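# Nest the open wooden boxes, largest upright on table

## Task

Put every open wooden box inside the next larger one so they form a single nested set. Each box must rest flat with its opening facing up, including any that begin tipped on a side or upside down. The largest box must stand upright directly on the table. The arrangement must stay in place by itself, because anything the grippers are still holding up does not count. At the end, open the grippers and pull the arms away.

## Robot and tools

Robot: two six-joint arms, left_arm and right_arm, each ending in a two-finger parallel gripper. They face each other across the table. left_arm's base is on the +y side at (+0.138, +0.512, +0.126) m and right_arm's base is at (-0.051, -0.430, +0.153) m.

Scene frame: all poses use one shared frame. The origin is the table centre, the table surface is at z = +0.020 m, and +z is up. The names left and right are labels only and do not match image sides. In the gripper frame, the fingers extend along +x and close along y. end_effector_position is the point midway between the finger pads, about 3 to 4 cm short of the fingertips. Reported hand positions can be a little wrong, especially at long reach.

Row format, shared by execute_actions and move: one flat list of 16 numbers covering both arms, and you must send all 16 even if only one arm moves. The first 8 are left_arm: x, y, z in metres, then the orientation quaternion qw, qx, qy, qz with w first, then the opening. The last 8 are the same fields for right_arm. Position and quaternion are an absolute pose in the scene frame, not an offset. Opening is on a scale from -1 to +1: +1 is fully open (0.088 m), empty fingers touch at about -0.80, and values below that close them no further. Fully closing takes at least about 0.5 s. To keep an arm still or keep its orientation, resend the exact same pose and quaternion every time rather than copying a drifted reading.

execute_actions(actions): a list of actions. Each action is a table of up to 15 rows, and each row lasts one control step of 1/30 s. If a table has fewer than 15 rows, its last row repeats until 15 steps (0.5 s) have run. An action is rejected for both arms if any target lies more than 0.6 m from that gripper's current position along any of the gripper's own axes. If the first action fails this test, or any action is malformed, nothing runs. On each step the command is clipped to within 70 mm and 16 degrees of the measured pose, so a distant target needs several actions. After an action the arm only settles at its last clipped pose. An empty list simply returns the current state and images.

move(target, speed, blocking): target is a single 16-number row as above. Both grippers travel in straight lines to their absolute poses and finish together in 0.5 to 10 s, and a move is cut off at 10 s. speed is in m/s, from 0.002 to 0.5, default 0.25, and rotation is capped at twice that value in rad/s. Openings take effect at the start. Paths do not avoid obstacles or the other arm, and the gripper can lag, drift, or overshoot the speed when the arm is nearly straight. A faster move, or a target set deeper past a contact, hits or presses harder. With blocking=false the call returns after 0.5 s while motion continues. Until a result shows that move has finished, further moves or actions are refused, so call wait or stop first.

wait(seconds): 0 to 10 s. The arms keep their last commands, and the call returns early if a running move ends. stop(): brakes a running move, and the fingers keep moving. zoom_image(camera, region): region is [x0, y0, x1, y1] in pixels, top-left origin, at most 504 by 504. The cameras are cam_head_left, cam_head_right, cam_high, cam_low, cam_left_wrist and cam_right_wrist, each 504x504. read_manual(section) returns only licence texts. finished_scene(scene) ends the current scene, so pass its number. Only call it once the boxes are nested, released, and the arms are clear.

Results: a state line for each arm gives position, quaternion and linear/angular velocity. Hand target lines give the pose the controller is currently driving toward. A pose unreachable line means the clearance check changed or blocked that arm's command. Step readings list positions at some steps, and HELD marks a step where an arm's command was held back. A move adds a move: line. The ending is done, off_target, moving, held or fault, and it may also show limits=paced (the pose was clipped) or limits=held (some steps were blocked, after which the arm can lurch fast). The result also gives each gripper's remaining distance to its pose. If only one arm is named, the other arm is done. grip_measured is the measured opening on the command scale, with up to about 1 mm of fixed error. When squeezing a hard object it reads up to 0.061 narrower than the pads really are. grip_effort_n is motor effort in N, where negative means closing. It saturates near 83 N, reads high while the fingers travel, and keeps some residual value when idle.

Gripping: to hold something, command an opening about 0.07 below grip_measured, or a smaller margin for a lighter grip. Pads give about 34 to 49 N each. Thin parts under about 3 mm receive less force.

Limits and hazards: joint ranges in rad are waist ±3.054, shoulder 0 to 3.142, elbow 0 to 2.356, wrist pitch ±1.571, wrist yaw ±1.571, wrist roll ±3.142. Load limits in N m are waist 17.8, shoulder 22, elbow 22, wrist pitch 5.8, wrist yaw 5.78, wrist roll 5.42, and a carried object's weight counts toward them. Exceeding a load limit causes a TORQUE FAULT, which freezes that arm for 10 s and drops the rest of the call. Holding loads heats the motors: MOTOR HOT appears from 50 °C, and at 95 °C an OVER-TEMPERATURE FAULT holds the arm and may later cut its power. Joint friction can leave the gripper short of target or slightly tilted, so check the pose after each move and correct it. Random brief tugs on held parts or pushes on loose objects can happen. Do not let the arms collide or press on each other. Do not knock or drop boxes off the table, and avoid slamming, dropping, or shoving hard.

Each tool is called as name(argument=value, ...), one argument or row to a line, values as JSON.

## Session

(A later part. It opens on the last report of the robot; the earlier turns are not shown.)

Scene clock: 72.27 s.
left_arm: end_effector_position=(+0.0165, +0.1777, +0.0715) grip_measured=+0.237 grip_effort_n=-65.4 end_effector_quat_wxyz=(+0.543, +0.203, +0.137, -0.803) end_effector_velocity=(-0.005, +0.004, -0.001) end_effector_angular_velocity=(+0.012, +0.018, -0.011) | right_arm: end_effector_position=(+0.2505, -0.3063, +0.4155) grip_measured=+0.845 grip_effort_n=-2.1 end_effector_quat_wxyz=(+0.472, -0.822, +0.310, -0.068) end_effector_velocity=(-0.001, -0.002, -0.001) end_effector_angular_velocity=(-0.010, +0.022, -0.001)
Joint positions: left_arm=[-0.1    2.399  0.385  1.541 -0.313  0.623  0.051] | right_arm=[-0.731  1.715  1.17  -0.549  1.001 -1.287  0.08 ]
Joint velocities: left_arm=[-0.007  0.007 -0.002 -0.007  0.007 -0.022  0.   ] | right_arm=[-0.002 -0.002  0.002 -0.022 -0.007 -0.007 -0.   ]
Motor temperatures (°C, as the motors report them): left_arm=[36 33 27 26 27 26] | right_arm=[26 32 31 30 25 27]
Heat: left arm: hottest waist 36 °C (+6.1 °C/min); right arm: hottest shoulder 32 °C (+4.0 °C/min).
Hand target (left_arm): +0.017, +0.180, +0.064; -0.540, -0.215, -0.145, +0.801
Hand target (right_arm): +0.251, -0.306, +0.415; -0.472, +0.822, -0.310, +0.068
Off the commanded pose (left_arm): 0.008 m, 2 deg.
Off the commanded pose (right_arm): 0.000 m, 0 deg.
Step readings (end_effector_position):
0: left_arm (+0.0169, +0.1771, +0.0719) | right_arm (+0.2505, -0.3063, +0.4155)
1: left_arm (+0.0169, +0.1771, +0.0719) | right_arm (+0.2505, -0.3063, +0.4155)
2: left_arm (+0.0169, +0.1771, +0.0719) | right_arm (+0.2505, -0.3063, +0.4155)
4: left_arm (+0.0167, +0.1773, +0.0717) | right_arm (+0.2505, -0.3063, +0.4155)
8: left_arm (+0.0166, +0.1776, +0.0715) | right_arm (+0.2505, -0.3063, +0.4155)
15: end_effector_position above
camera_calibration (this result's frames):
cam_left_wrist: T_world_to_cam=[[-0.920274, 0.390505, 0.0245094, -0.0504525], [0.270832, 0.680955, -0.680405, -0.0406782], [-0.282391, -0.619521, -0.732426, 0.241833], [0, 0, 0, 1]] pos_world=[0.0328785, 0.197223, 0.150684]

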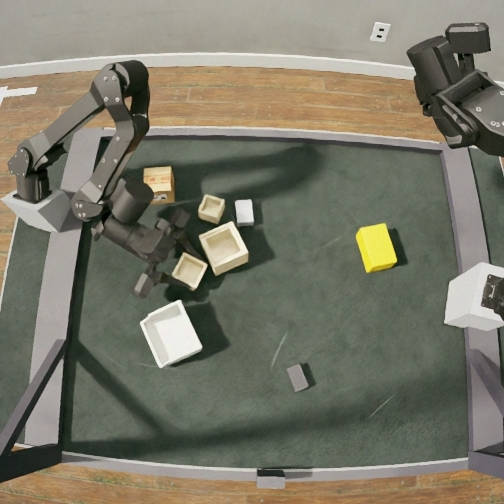

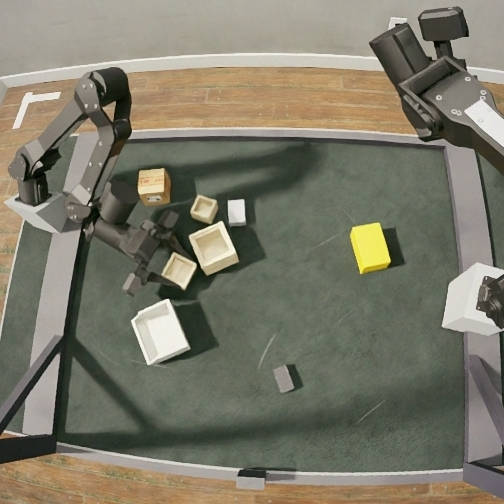

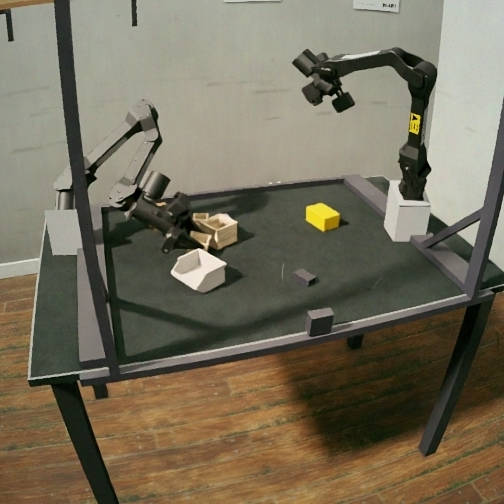

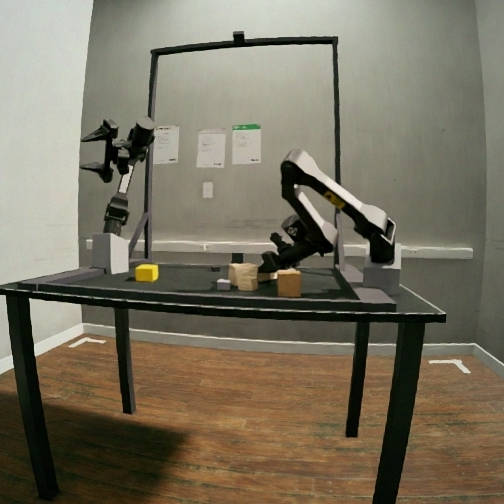

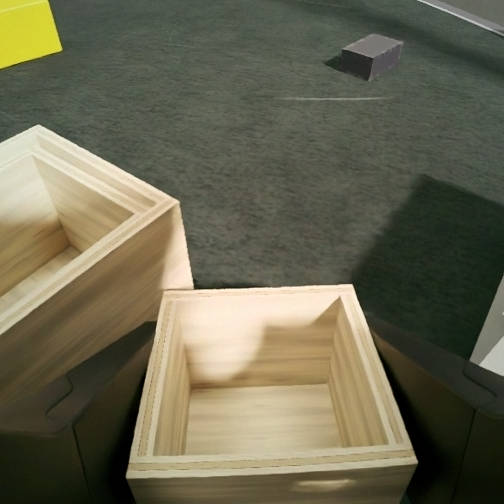

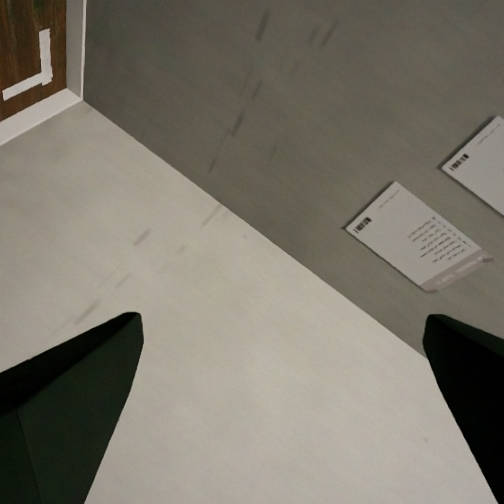

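execute_actions(
  actions=[
    [[0.017,0.179,0.068,0.5401,0.2145,0.1447,-0.8007,0.235,0.2505,-0.3063,0.4155,0.472,-0.822,0.310,-0.068,0.845],[0.017,0.179,0.068,0.5401,0.2145,0.1447,-0.8007,0.24,0.2505,-0.3063,0.4155,0.472,-0.822,0.310,-0.068,0.845],[0.017,0.179,0.068,0.5401,0.2145,0.1447,-0.8007,0.245,0.2505,-0.3063,0.4155,0.472,-0.822,0.310,-0.068,0.845],[0.017,0.179,0.068,0.5401,0.2145,0.1447,-0.8007,0.25,0.2505,-0.3063,0.4155,0.472,-0.822,0.310,-0.068,0.845],[0.017,0.179,0.068,0.5401,0.2145,0.1447,-0.8007,0.255,0.2505,-0.3063,0.4155,0.472,-0.822,0.310,-0.068,0.845],[0.017,0.179,0.068,0.5401,0.2145,0.1447,-0.8007,0.26,0.2505,-0.3063,0.4155,0.472,-0.822,0.310,-0.068,0.845],[0.017,0.179,0.068,0.5401,0.2145,0.1447,-0.8007,0.265,0.2505,-0.3063,0.4155,0.472,-0.822,0.310,-0.068,0.845],[0.017,0.179,0.068,0.5401,0.2145,0.1447,-0.8007,0.27,0.2505,-0.3063,0.4155,0.472,-0.822,0.310,-0.068,0.845],[0.017,0.179,0.068,0.5401,0.2145,0.1447,-0.8007,0.275,0.2505,-0.3063,0.4155,0.472,-0.822,0.310,-0.068,0.845],[0.017,0.179,0.068,0.5401,0.2145,0.1447,-0.8007,0.28,0.2505,-0.3063,0.4155,0.472,-0.822,0.310,-0.068,0.845],[0.017,0.179,0.068,0.5401,0.2145,0.1447,-0.8007,0.29,0.2505,-0.3063,0.4155,0.472,-0.822,0.310,-0.068,0.845],[0.017,0.179,0.068,0.5401,0.2145,0.1447,-0.8007,0.30,0.2505,-0.3063,0.4155,0.472,-0.822,0.310,-0.068,0.845]],
    [[0.017,0.179,0.070,0.5401,0.2145,0.1447,-0.8007,0.5,0.2505,-0.3063,0.4155,0.472,-0.822,0.310,-0.068,0.845]],
  ],
)

Scene clock: 73.57 s.
left_arm: end_effector_position=(+0.0161, +0.1795, +0.0684) grip_measured=+0.495 grip_effort_n=16.0 end_effector_quat_wxyz=(+0.538, +0.216, +0.143, -0.802) end_effector_velocity=(-0.000, +0.001, -0.001) end_effector_angular_velocity=(+0.006, +0.008, -0.004) | right_arm: end_effector_position=(+0.2505, -0.3063, +0.4155) grip_measured=+0.845 grip_effort_n=-2.1 end_effector_quat_wxyz=(+0.472, -0.822, +0.310, -0.068) end_effector_velocity=(-0.000, -0.003, -0.001) end_effector_angular_velocity=(-0.015, +0.010, -0.009)
Joint positions: left_arm=[-0.104  2.384  0.388  1.495 -0.331  0.617  0.063] | right_arm=[-0.731  1.715  1.17  -0.549  1.001 -1.287  0.08 ]
Joint velocities: left_arm=[ 0.002 -0.002 -0.002 -0.007  0.007 -0.007  0.001] | right_arm=[-0.002  0.002 -0.002 -0.007  0.007 -0.007 -0.   ]
Motor temperatures (°C, as the motors report them): left_arm=[35 33 26 26 27 26] | right_arm=[26 32 31 30 25 27]
Heat: left arm: hottest waist 35 °C (+5.0 °C/min); right arm: hottest shoulder 32 °C (+4.0 °C/min).
Hand target (left_arm): +0.017, +0.179, +0.070; -0.540, -0.214, -0.145, +0.801
Hand target (right_arm): +0.251, -0.306, +0.415; -0.472, +0.822, -0.310, +0.068
Off the commanded pose (left_arm): 0.002 m, 0 deg.
Off the commanded pose (right_arm): 0.000 m, 0 deg.
Step readings (end_effector_position; steps 1 to 15: 1st action; 16 to 30: 2nd action):
0: left_arm (+0.0165, +0.1777, +0.0715) | right_arm (+0.2505, -0.3063, +0.4155)
1: left_arm (+0.0166, +0.1776, +0.0718) | right_arm (+0.2505, -0.3063, +0.4155)
2: left_arm (+0.0166, +0.1775, +0.0718) | right_arm (+0.2505, -0.3063, +0.4155)
4: left_arm (+0.0165, +0.1773, +0.0720) | right_arm (+0.2505, -0.3063, +0.4155)
8: left_arm (+0.0165, +0.1771, +0.0721) | right_arm (+0.2505, -0.3063, +0.4155)
15: left_arm (+0.0160, +0.1787, +0.0697) | right_arm (+0.2505, -0.3063, +0.4155)
16: left_arm (+0.0161, +0.1787, +0.0696) | right_arm (+0.2505, -0.3063, +0.4155)
17: left_arm (+0.0162, +0.1787, +0.0695) | right_arm (+0.2505, -0.3063, +0.4155)
19: left_arm (+0.0161, +0.1793, +0.0687) | right_arm (+0.2505, -0.3063, +0.4155)
23: left_arm (+0.0161, +0.1793, +0.0686) | right_arm (+0.2505, -0.3063, +0.4155)
30: end_effector_position above
camera_calibration (this result's frames):
cam_left_wrist: T_world_to_cam=[[-0.918217, 0.395444, 0.02239, -0.0522891], [0.284257, 0.697298, -0.658007, -0.0485692], [-0.275818, -0.597829, -0.752679, 0.237941], [0, 0, 0, 1]] pos_world=[0.0314216, 0.196792, 0.148305]

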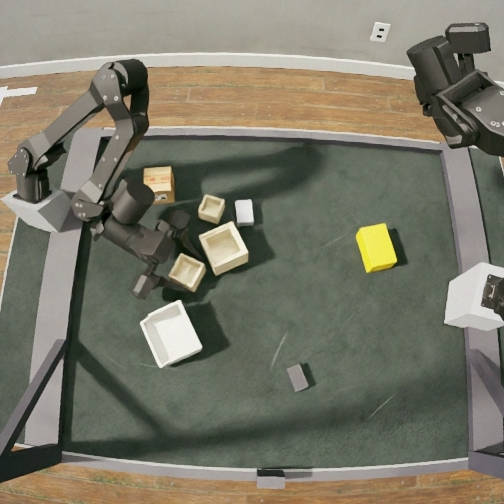

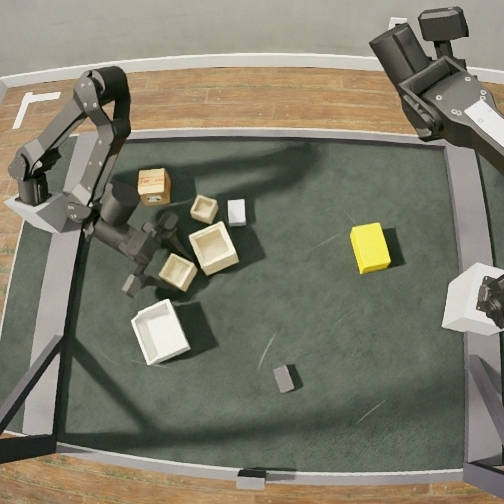

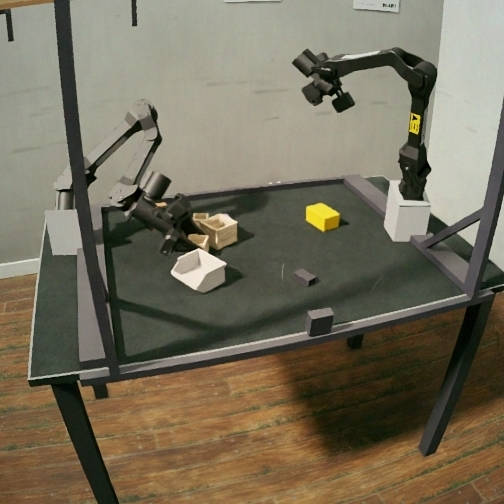

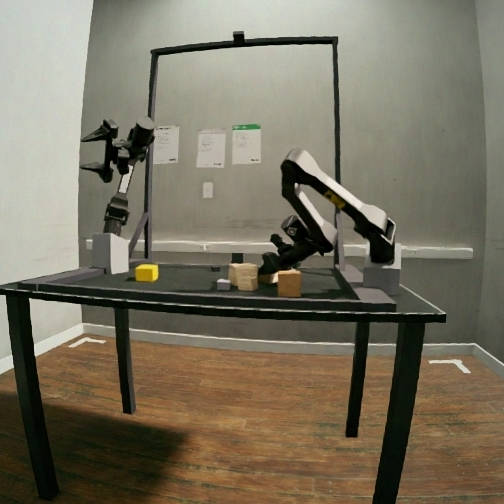

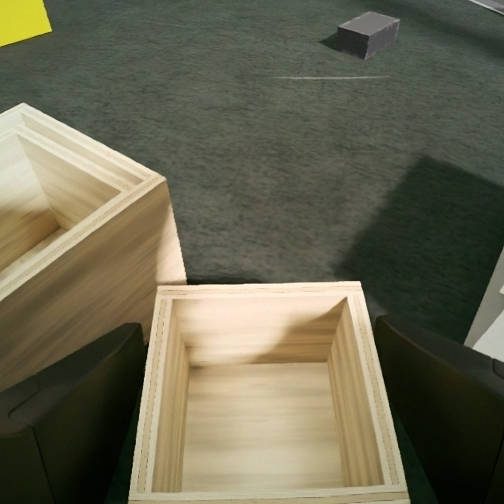

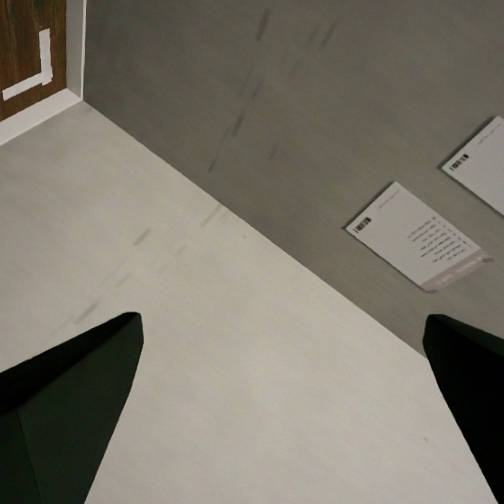

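move(
  target=[0.018,0.183,0.125,0.5390,0.2802,0.1962,-0.7698,0.5,0.2505,-0.3063,0.4155,0.472,-0.822,0.310,-0.068,0.845],
  speed=0.15,
)

move(
  target=[0.013,0.168,0.160,0.6941,0.1349,0.6941,-0.1349,-0.7,0.2505,-0.3063,0.4155,0.472,-0.822,0.310,-0.068,0.845],
  speed=0.3,
)

Scene clock: 75.10 s.
left_arm: end_effector_position=(+0.0177, +0.1873, +0.1200) grip_measured=+0.497 grip_effort_n=16.0 end_effector_quat_wxyz=(+0.534, +0.288, +0.195, -0.770) end_effector_velocity=(+0.001, -0.002, +0.002) end_effector_angular_velocity=(+0.011, +0.020, +0.026) | right_arm: end_effector_position=(+0.2505, -0.3063, +0.4155) grip_measured=+0.845 grip_effort_n=-2.1 end_effector_quat_wxyz=(+0.472, -0.822, +0.310, -0.068) end_effector_velocity=(-0.002, -0.006, -0.001) end_effector_angular_velocity=(-0.007, +0.009, -0.018)
Joint positions: left_arm=[-0.316  1.978  0.441  0.803 -0.617  0.389  0.063] | right_arm=[-0.731  1.715  1.17  -0.549  1.001 -1.287  0.08 ]
Joint velocities: left_arm=[-0.002 -0.012  0.007 -0.022 -0.007 -0.037 -0.   ] | right_arm=[-0.007 -0.002 -0.002 -0.022  0.007  0.007 -0.   ]
Motor temperatures (°C, as the motors report them): left_arm=[35 33 26 26 27 26] | right_arm=[26 32 31 30 25 27]
Heat: left arm: hottest waist 35 °C (+4.1 °C/min); right arm: hottest shoulder 32 °C (+4.1 °C/min).
Hand target (left_arm): +0.018, +0.183, +0.125; -0.540, -0.280, -0.196, +0.769
Hand target (right_arm): +0.251, -0.306, +0.415; -0.472, +0.822, -0.310, +0.068
Off the commanded pose (left_arm): 0.007 m, 1 deg.
Off the commanded pose (right_arm): 0.000 m, 0 deg.
move: done
camera_calibration (this result's frames):
cam_left_wrist: T_world_to_cam=[[-0.930929, 0.364609, 0.0207524, -0.0488299], [0.304159, 0.805531, -0.508534, -0.0591099], [-0.202133, -0.467097, -0.860792, 0.269075], [0, 0, 0, 1]] pos_world=[0.0269105, 0.191103, 0.202571]

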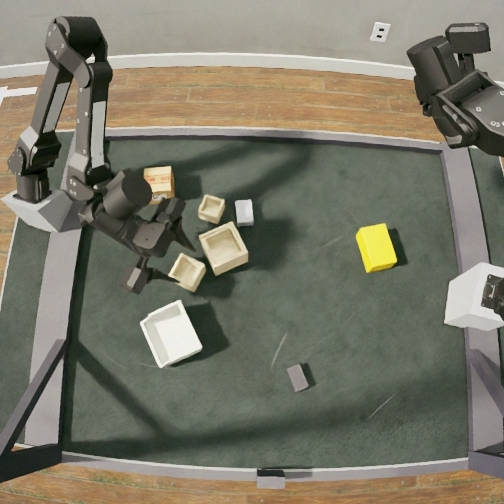

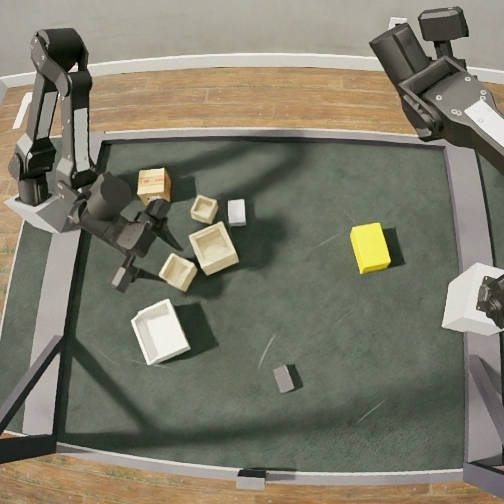

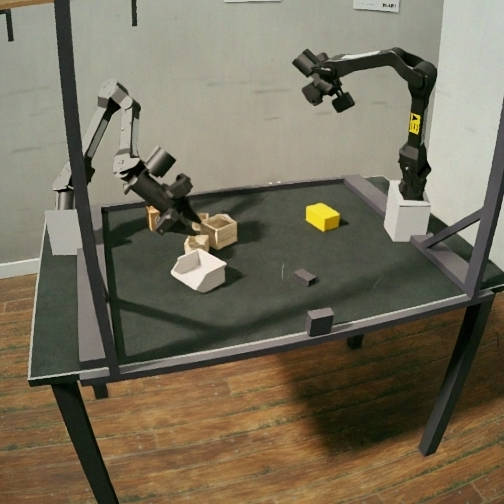

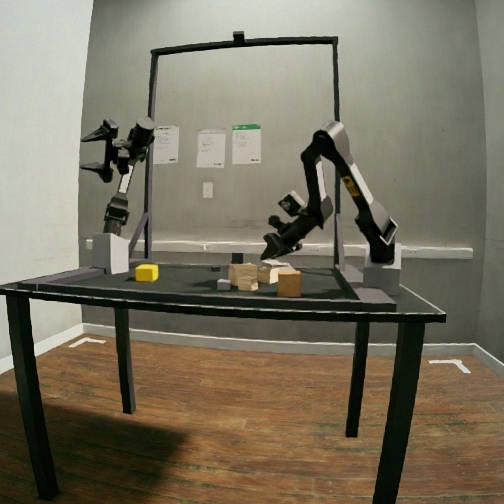

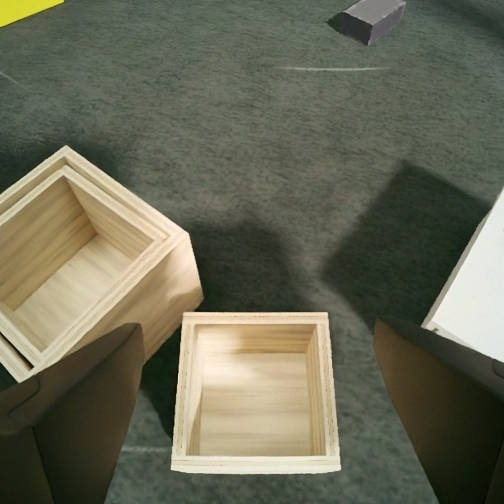

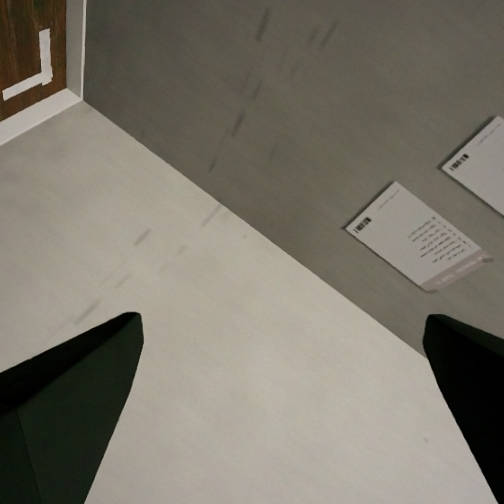

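Scene clock: 78.47 s.
left_arm: end_effector_position=(+0.0165, +0.1684, +0.1647) grip_measured=-0.697 grip_effort_n=-16.0 end_effector_quat_wxyz=(+0.696, +0.131, +0.692, -0.140) end_effector_velocity=(-0.002, +0.002, -0.001) end_effector_angular_velocity=(+0.021, +0.012, +0.019) | right_arm: end_effector_position=(+0.2505, -0.3063, +0.4155) grip_measured=+0.845 grip_effort_n=-2.1 end_effector_quat_wxyz=(+0.472, -0.822, +0.310, -0.068) end_effector_velocity=(+0.001, +0.000, -0.005) end_effector_angular_velocity=(+0.000, +0.026, +0.010)
Joint positions: left_arm=[-0.377  2.243  1.52  -1.132 -0.644 -1.915  0.005] | right_arm=[-0.731  1.715  1.17  -0.549  1.001 -1.287  0.08 ]
Joint velocities: left_arm=[ 0.002  0.007  0.007 -0.007  0.022 -0.022 -0.   ] | right_arm=[-0.002  0.002 -0.002 -0.007 -0.022 -0.007 -0.   ]
Motor temperatures (°C, as the motors report them): left_arm=[35 33 27 26 27 26] | right_arm=[26 32 31 30 25 27]
Heat: left arm: hottest waist 35 °C (+3.0 °C/min); right arm: hottest shoulder 32 °C (+3.0 °C/min).
Hand target (left_arm): +0.015, +0.168, +0.161; +0.696, +0.134, +0.692, -0.135
Hand target (right_arm): +0.251, -0.306, +0.415; -0.472, +0.822, -0.310, +0.068
Off the commanded pose (left_arm): 0.006 m, 1 deg.
Off the commanded pose (right_arm): 0.000 m, 0 deg.
move: done
camera_calibration (this result's frames):
cam_left_wrist: T_world_to_cam=[[-0.364564, -0.930343, 0.0394393, 0.161669], [-0.879028, 0.357813, 0.315088, -0.0615162], [-0.307252, 0.0802015, -0.948243, 0.222465], [0, 0, 0, 1]] pos_world=[0.0732167, 0.154576, 0.223957]

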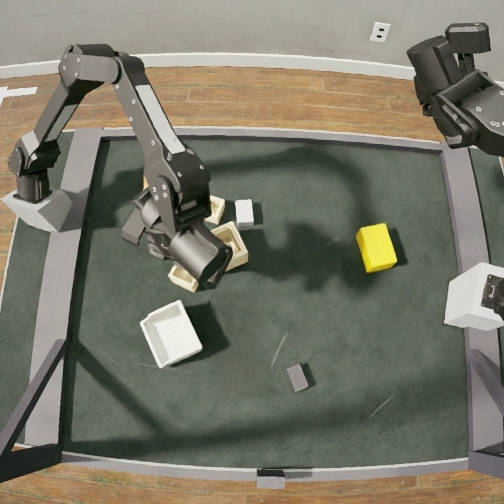

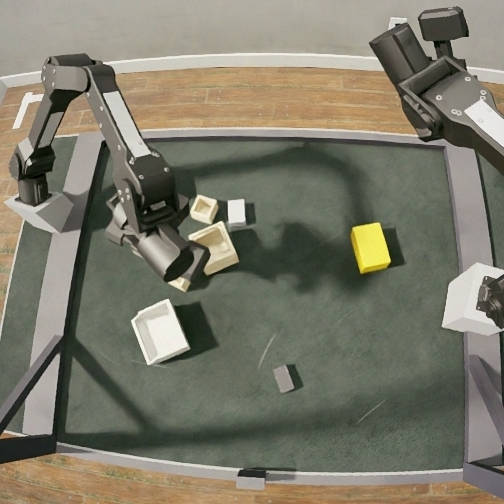

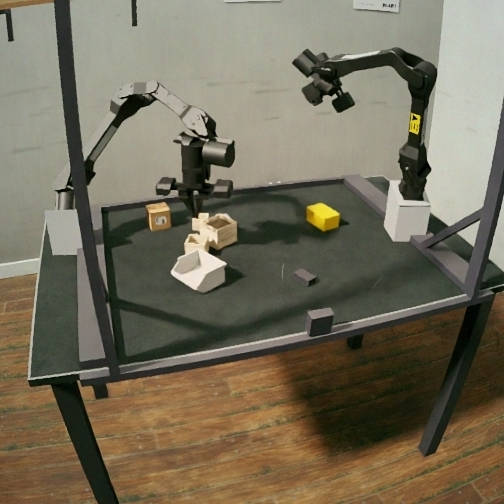

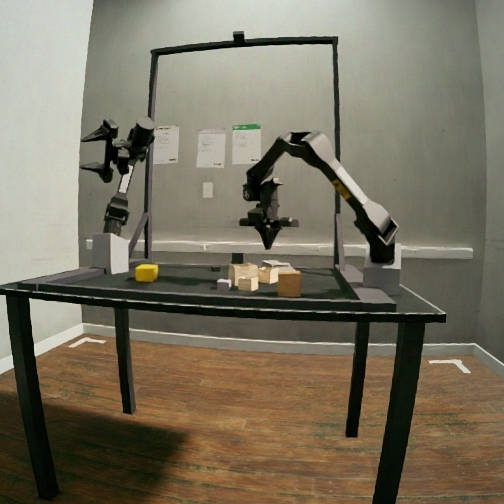

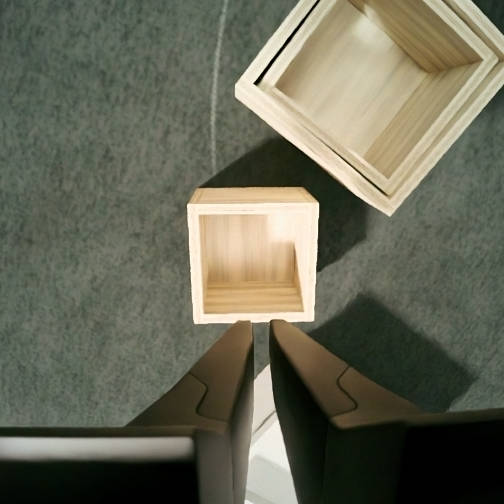

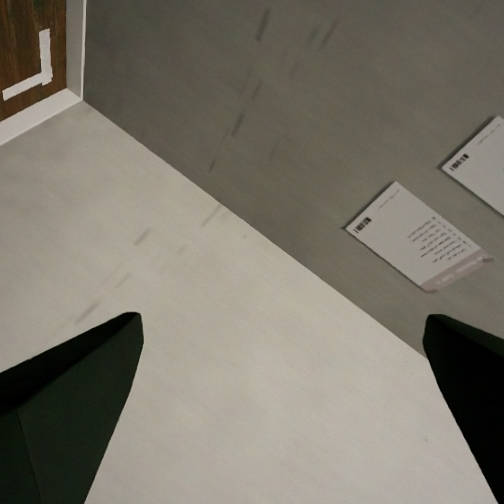

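zoom_image(
  camera="cam_left_wrist",
  region=[170, 170, 340, 340],
)

Region (170, 170, 340, 340) of cam_left_wrist's 504x504 image, scaled by 2.965, with more detail than that image has.

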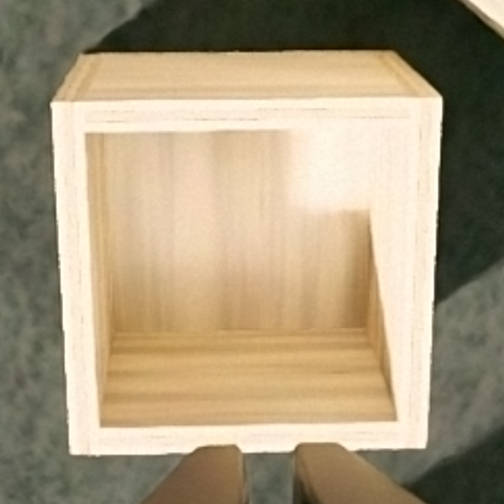

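execute_actions(
  actions=[
    [[0.0150,0.1685,0.125,0.6941,0.1349,0.6941,-0.1349,-0.75,0.2505,-0.3063,0.4155,0.472,-0.822,0.310,-0.068,0.845]],
    [[0.0160,0.1690,0.108,0.6941,0.1349,0.6941,-0.1349,-0.75,0.2505,-0.3063,0.4155,0.472,-0.822,0.310,-0.068,0.845]],
  ],
)

Scene clock: 80.30 s.
left_arm: end_effector_position=(+0.0167, +0.1645, +0.1146) grip_measured=-0.747 grip_effort_n=-16.5 end_effector_quat_wxyz=(+0.692, +0.124, +0.698, -0.135) end_effector_velocity=(+0.003, -0.001, -0.001) end_effector_angular_velocity=(-0.013, -0.017, +0.011) | right_arm: end_effector_position=(+0.2505, -0.3063, +0.4155) grip_measured=+0.845 grip_effort_n=-2.1 end_effector_quat_wxyz=(+0.472, -0.822, +0.310, -0.068) end_effector_velocity=(-0.000, +0.001, +0.000) end_effector_angular_velocity=(+0.020, +0.006, +0.011)
Joint positions: left_arm=[-0.29   2.271  1.404 -0.913 -0.655 -1.821  0.002] | right_arm=[-0.731  1.715  1.17  -0.549  1.001 -1.287  0.08 ]
Joint velocities: left_arm=[ 0.002 -0.002 -0.007  0.007 -0.022 -0.007 -0.   ] | right_arm=[-0.002 -0.007  0.002 -0.007 -0.022  0.007 -0.   ]
Motor temperatures (°C, as the motors report them): left_arm=[35 33 27 26 27 26] | right_arm=[26 32 31 30 25 27]
Heat: left arm: hottest waist 35 °C (+2.0 °C/min); right arm: hottest shoulder 32 °C (+3.0 °C/min).
Hand target (left_arm): +0.016, +0.169, +0.108; +0.694, +0.135, +0.694, -0.135
Hand target (right_arm): +0.251, -0.306, +0.415; -0.472, +0.822, -0.310, +0.068
Off the commanded pose (left_arm): 0.008 m, 1 deg.
Off the commanded pose (right_arm): 0.000 m, 0 deg.
Step readings (end_effector_position; steps 1 to 15: 1st action; 16 to 30: 2nd action):
0: left_arm (+0.0165, +0.1684, +0.1648) | right_arm (+0.2505, -0.3063, +0.4155)
1: left_arm (+0.0156, +0.1682, +0.1632) | right_arm (+0.2505, -0.3063, +0.4155)
2: left_arm (+0.0134, +0.1662, +0.1587) | right_arm (+0.2505, -0.3063, +0.4155)
4: left_arm (+0.0148, +0.1641, +0.1482) | right_arm (+0.2505, -0.3063, +0.4155)
8: left_arm (+0.0173, +0.1661, +0.1318) | right_arm (+0.2505, -0.3063, +0.4155)
15: left_arm (+0.0159, +0.1645, +0.1309) | right_arm (+0.2505, -0.3063, +0.4155)
16: left_arm (+0.0154, +0.1644, +0.1295) | right_arm (+0.2505, -0.3063, +0.4155)
17: left_arm (+0.0146, +0.1639, +0.1272) | right_arm (+0.2505, -0.3063, +0.4155)
19: left_arm (+0.0158, +0.1637, +0.1223) | right_arm (+0.2505, -0.3063, +0.4155)
23: left_arm (+0.0172, +0.1652, +0.1150) | right_arm (+0.2505, -0.3063, +0.4155)
30: end_effector_position above
camera_calibration (this result's frames):
cam_left_wrist: T_world_to_cam=[[-0.346627, -0.936929, 0.0448778, 0.160229], [-0.880917, 0.341594, 0.327564, -0.0428503], [-0.322235, 0.074009, -0.943762, 0.176079], [0, 0, 0, 1]] pos_world=[0.0745311, 0.151729, 0.173023]

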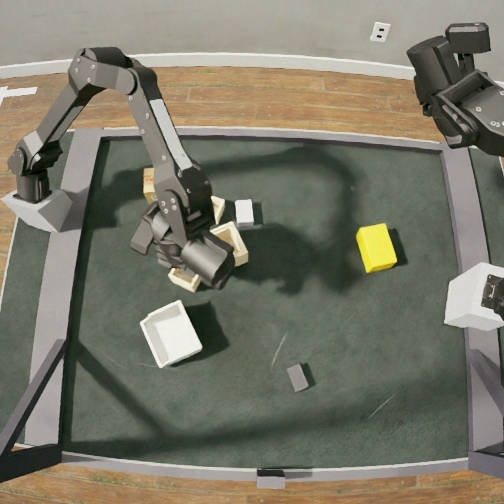

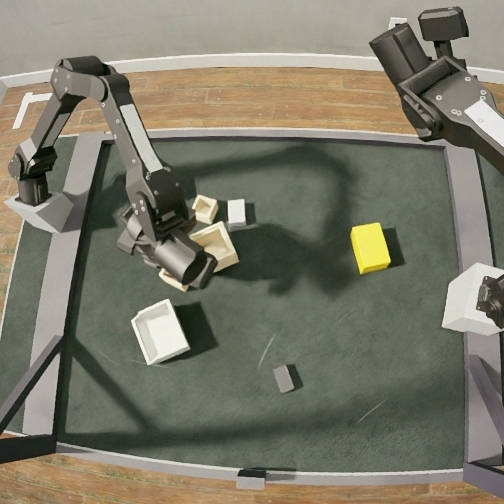

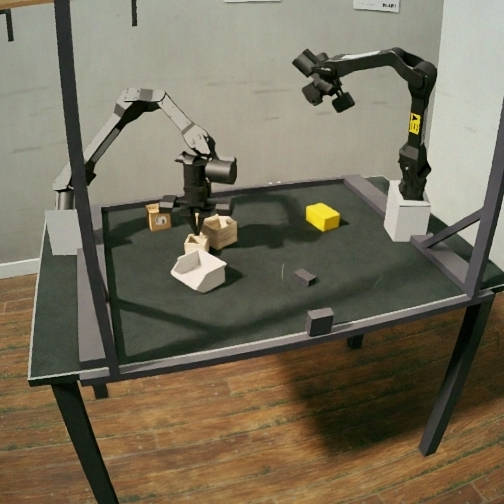

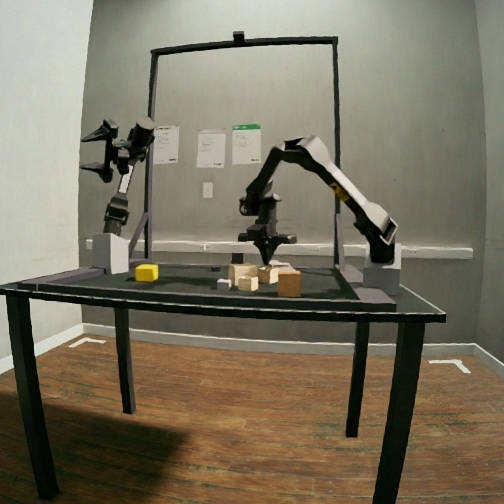

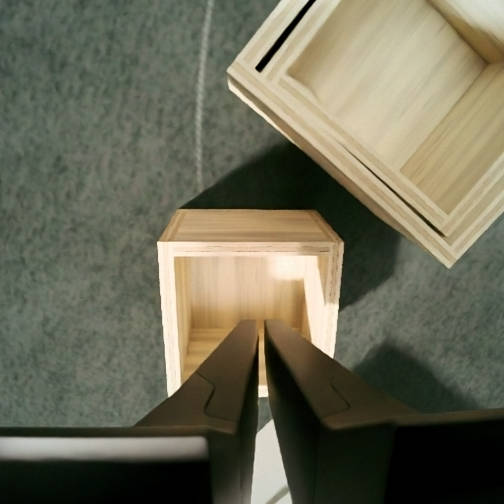

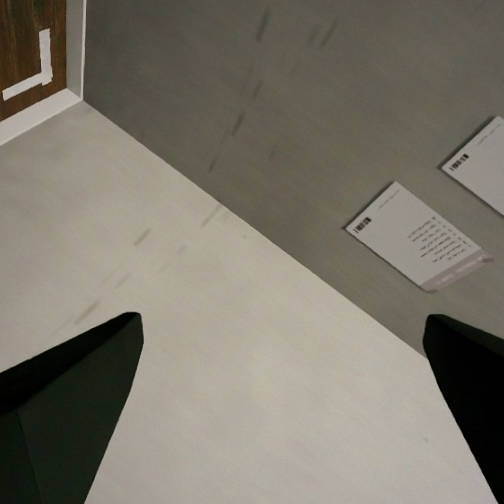

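execute_actions(
  actions=[
    [[0.0170,0.1725,0.095,0.6941,0.1349,0.6941,-0.1349,-0.75,0.2505,-0.3063,0.4155,0.472,-0.822,0.310,-0.068,0.845]],
    [[0.0170,0.1725,0.077,0.6941,0.1349,0.6941,-0.1349,-0.75,0.2505,-0.3063,0.4155,0.472,-0.822,0.310,-0.068,0.845]],
  ],
)

Scene clock: 81.40 s.
left_arm: end_effector_position=(+0.0176, +0.1676, +0.0833) grip_measured=-0.747 grip_effort_n=-15.6 end_effector_quat_wxyz=(+0.692, +0.124, +0.698, -0.135) end_effector_velocity=(+0.001, +0.001, +0.001) end_effector_angular_velocity=(-0.000, -0.009, +0.001) | right_arm: end_effector_position=(+0.2505, -0.3063, +0.4155) grip_measured=+0.845 grip_effort_n=-2.1 end_effector_quat_wxyz=(+0.472, -0.822, +0.310, -0.068) end_effector_velocity=(+0.000, -0.003, +0.002) end_effector_angular_velocity=(-0.004, -0.006, -0.008)
Joint positions: left_arm=[-0.241  2.296  1.33  -0.777 -0.666 -1.76   0.002] | right_arm=[-0.731  1.715  1.17  -0.549  1.001 -1.287  0.08 ]
Joint velocities: left_arm=[-0.002 -0.002 -0.002 -0.007 -0.007 -0.007 -0.   ] | right_arm=[-0.007 -0.002 -0.002  0.007  0.007 -0.007  0.   ]
Motor temperatures (°C, as the motors report them): left_arm=[35 33 27 26 27 26] | right_arm=[26 32 31 30 25 27]
Heat: left arm: hottest waist 35 °C (+2.0 °C/min); right arm: hottest shoulder 32 °C (+3.0 °C/min).
Hand target (left_arm): +0.017, +0.172, +0.077; +0.694, +0.135, +0.694, -0.135
Hand target (right_arm): +0.251, -0.306, +0.415; -0.472, +0.822, -0.310, +0.068
Off the commanded pose (left_arm): 0.008 m, 1 deg.
Off the commanded pose (right_arm): 0.000 m, 0 deg.
Step readings (end_effector_position; steps 1 to 15: 1st action; 16 to 30: 2nd action):
0: left_arm (+0.0166, +0.1644, +0.1146) | right_arm (+0.2505, -0.3063, +0.4155)
1: left_arm (+0.0161, +0.1643, +0.1137) | right_arm (+0.2505, -0.3063, +0.4155)
2: left_arm (+0.0155, +0.1644, +0.1115) | right_arm (+0.2505, -0.3063, +0.4155)
4: left_arm (+0.0164, +0.1660, +0.1074) | right_arm (+0.2505, -0.3063, +0.4155)
8: left_arm (+0.0176, +0.1684, +0.1018) | right_arm (+0.2505, -0.3063, +0.4155)
15: left_arm (+0.0172, +0.1678, +0.1015) | right_arm (+0.2505, -0.3063, +0.4155)
16: left_arm (+0.0167, +0.1676, +0.1002) | right_arm (+0.2505, -0.3063, +0.4155)
17: left_arm (+0.0161, +0.1662, +0.0982) | right_arm (+0.2505, -0.3063, +0.4155)
19: left_arm (+0.0172, +0.1659, +0.0924) | right_arm (+0.2505, -0.3063, +0.4155)
23: left_arm (+0.0181, +0.1684, +0.0839) | right_arm (+0.2505, -0.3063, +0.4155)
30: end_effector_position above
camera_calibration (this result's frames):
cam_left_wrist: T_world_to_cam=[[-0.346894, -0.936826, 0.044966, 0.164831], [-0.881294, 0.341986, 0.326139, -0.0328342], [-0.320913, 0.0735074, -0.944252, 0.146752], [0, 0, 0, 1]] pos_world=[0.0753368, 0.154859, 0.141867]

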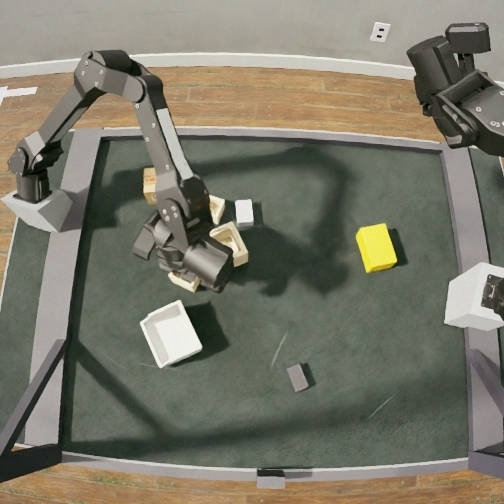

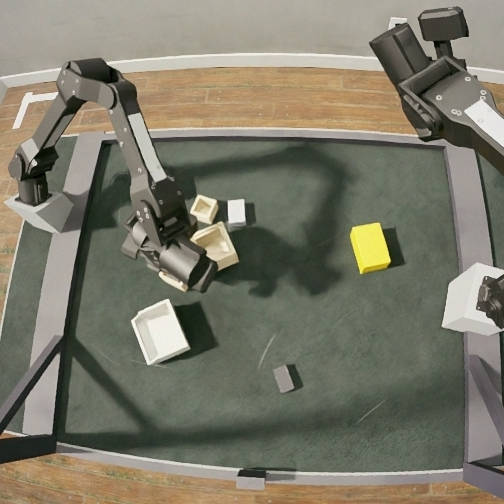

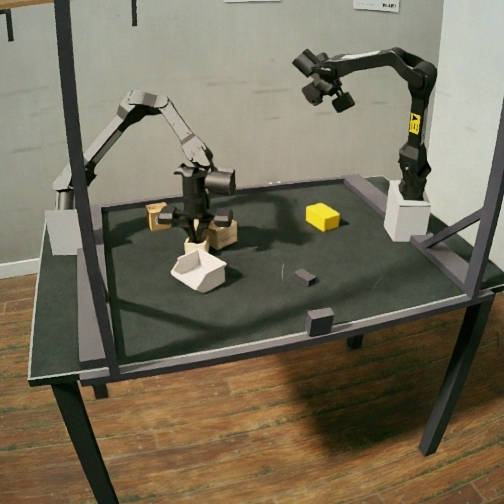

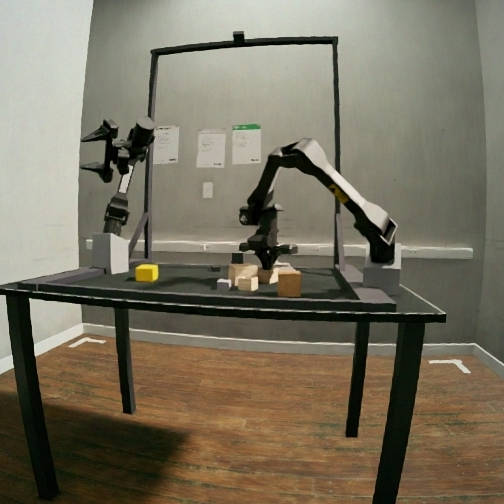

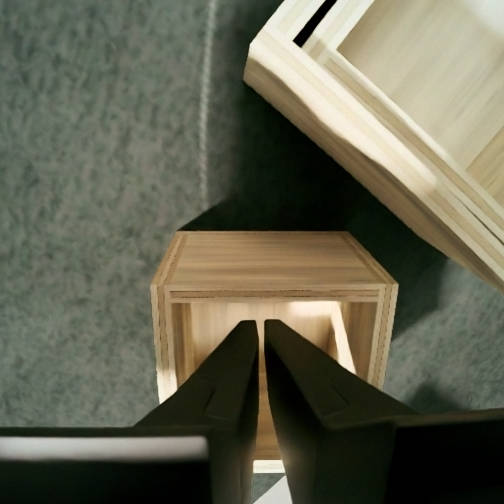

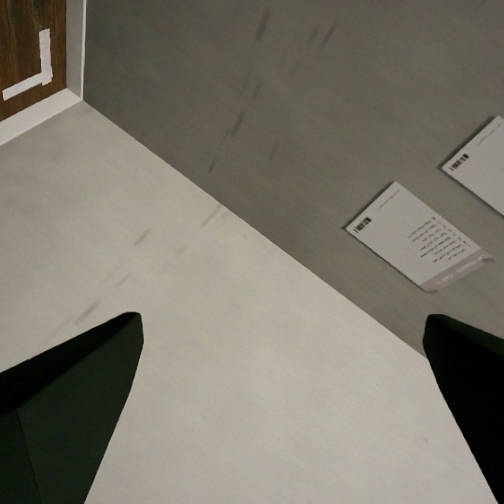

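execute_actions(
  actions=[
    [[0.0170,0.1700,0.081,0.6941,0.1349,0.6941,-0.1349,-0.30,0.2505,-0.3063,0.4155,0.472,-0.822,0.310,-0.068,0.845]],
  ],
)

Scene clock: 82.00 s.
left_arm: end_effector_position=(+0.0190, +0.1698, +0.0833) grip_measured=-0.306 grip_effort_n=16.0 end_effector_quat_wxyz=(+0.693, +0.131, +0.696, -0.135) end_effector_velocity=(+0.002, +0.004, +0.002) end_effector_angular_velocity=(+0.014, -0.001, +0.009) | right_arm: end_effector_position=(+0.2505, -0.3063, +0.4155) grip_measured=+0.845 grip_effort_n=-2.1 end_effector_quat_wxyz=(+0.472, -0.822, +0.310, -0.068) end_effector_velocity=(-0.001, +0.001, -0.002) end_effector_angular_velocity=(-0.007, +0.014, +0.006)
Joint positions: left_arm=[-0.241  2.296  1.33  -0.791 -0.666 -1.76   0.024] | right_arm=[-0.731  1.715  1.17  -0.549  1.001 -1.287  0.08 ]
Joint velocities: left_arm=[-0.002 -0.007 -0.002 -0.022  0.007 -0.022  0.002] | right_arm=[ 0.002 -0.002 -0.002 -0.007 -0.007 -0.007 -0.   ]
Motor temperatures (°C, as the motors report them): left_arm=[35 33 27 26 27 26] | right_arm=[26 32 31 30 25 27]
Heat: left arm: hottest waist 35 °C (+2.0 °C/min); right arm: hottest shoulder 32 °C (+3.0 °C/min).
Hand target (left_arm): +0.017, +0.170, +0.081; +0.694, +0.135, +0.694, -0.135
Hand target (right_arm): +0.251, -0.306, +0.415; -0.472, +0.822, -0.310, +0.068
Off the commanded pose (left_arm): 0.003 m, 1 deg.
Off the commanded pose (right_arm): 0.000 m, 0 deg.
Step readings (end_effector_position):
0: left_arm (+0.0175, +0.1675, +0.0833) | right_arm (+0.2505, -0.3063, +0.4155)
1: left_arm (+0.0175, +0.1675, +0.0833) | right_arm (+0.2505, -0.3063, +0.4155)
2: left_arm (+0.0177, +0.1678, +0.0833) | right_arm (+0.2505, -0.3063, +0.4155)
4: left_arm (+0.0185, +0.1690, +0.0833) | right_arm (+0.2505, -0.3063, +0.4155)
8: left_arm (+0.0188, +0.1696, +0.0833) | right_arm (+0.2505, -0.3063, +0.4155)
15: end_effector_position above
camera_calibration (this result's frames):
cam_left_wrist: T_world_to_cam=[[-0.355658, -0.933993, 0.0341368, 0.167987], [-0.880106, 0.346982, 0.324064, -0.0330482], [-0.314518, 0.0852117, -0.945419, 0.144996], [0, 0, 0, 1]] pos_world=[0.0762637, 0.15601, 0.142057]

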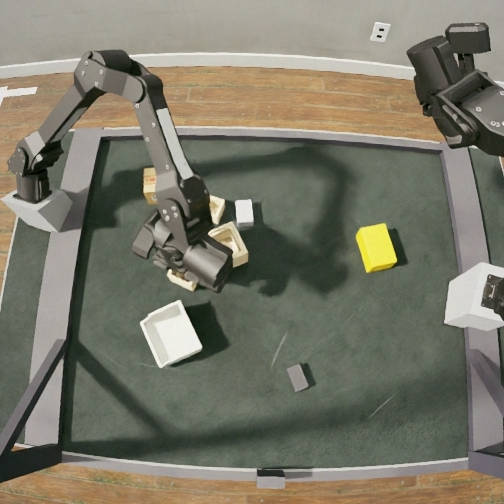

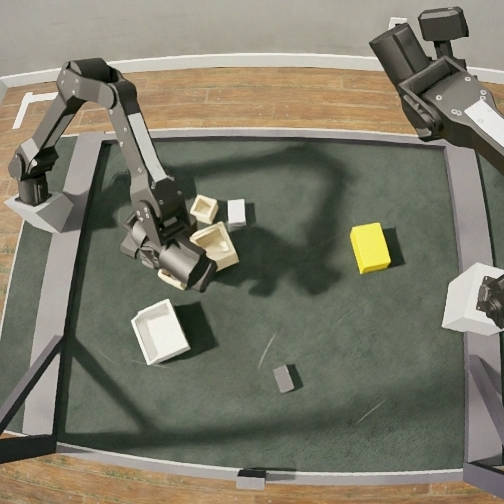

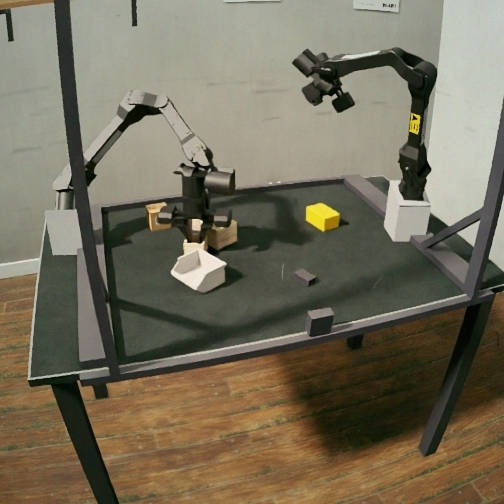

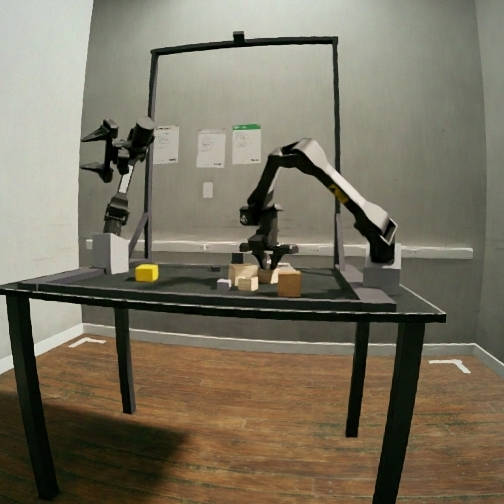

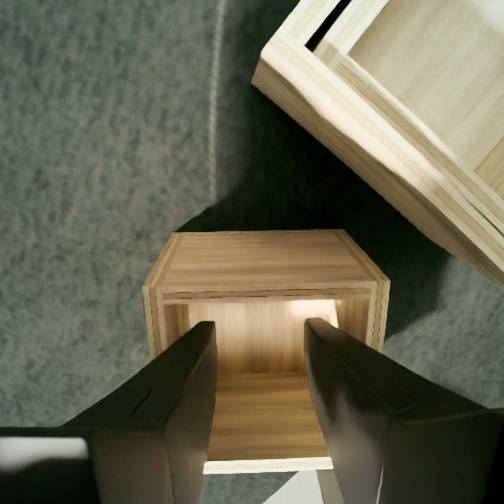

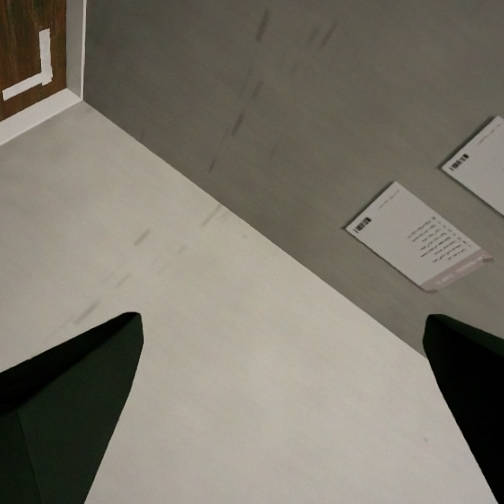

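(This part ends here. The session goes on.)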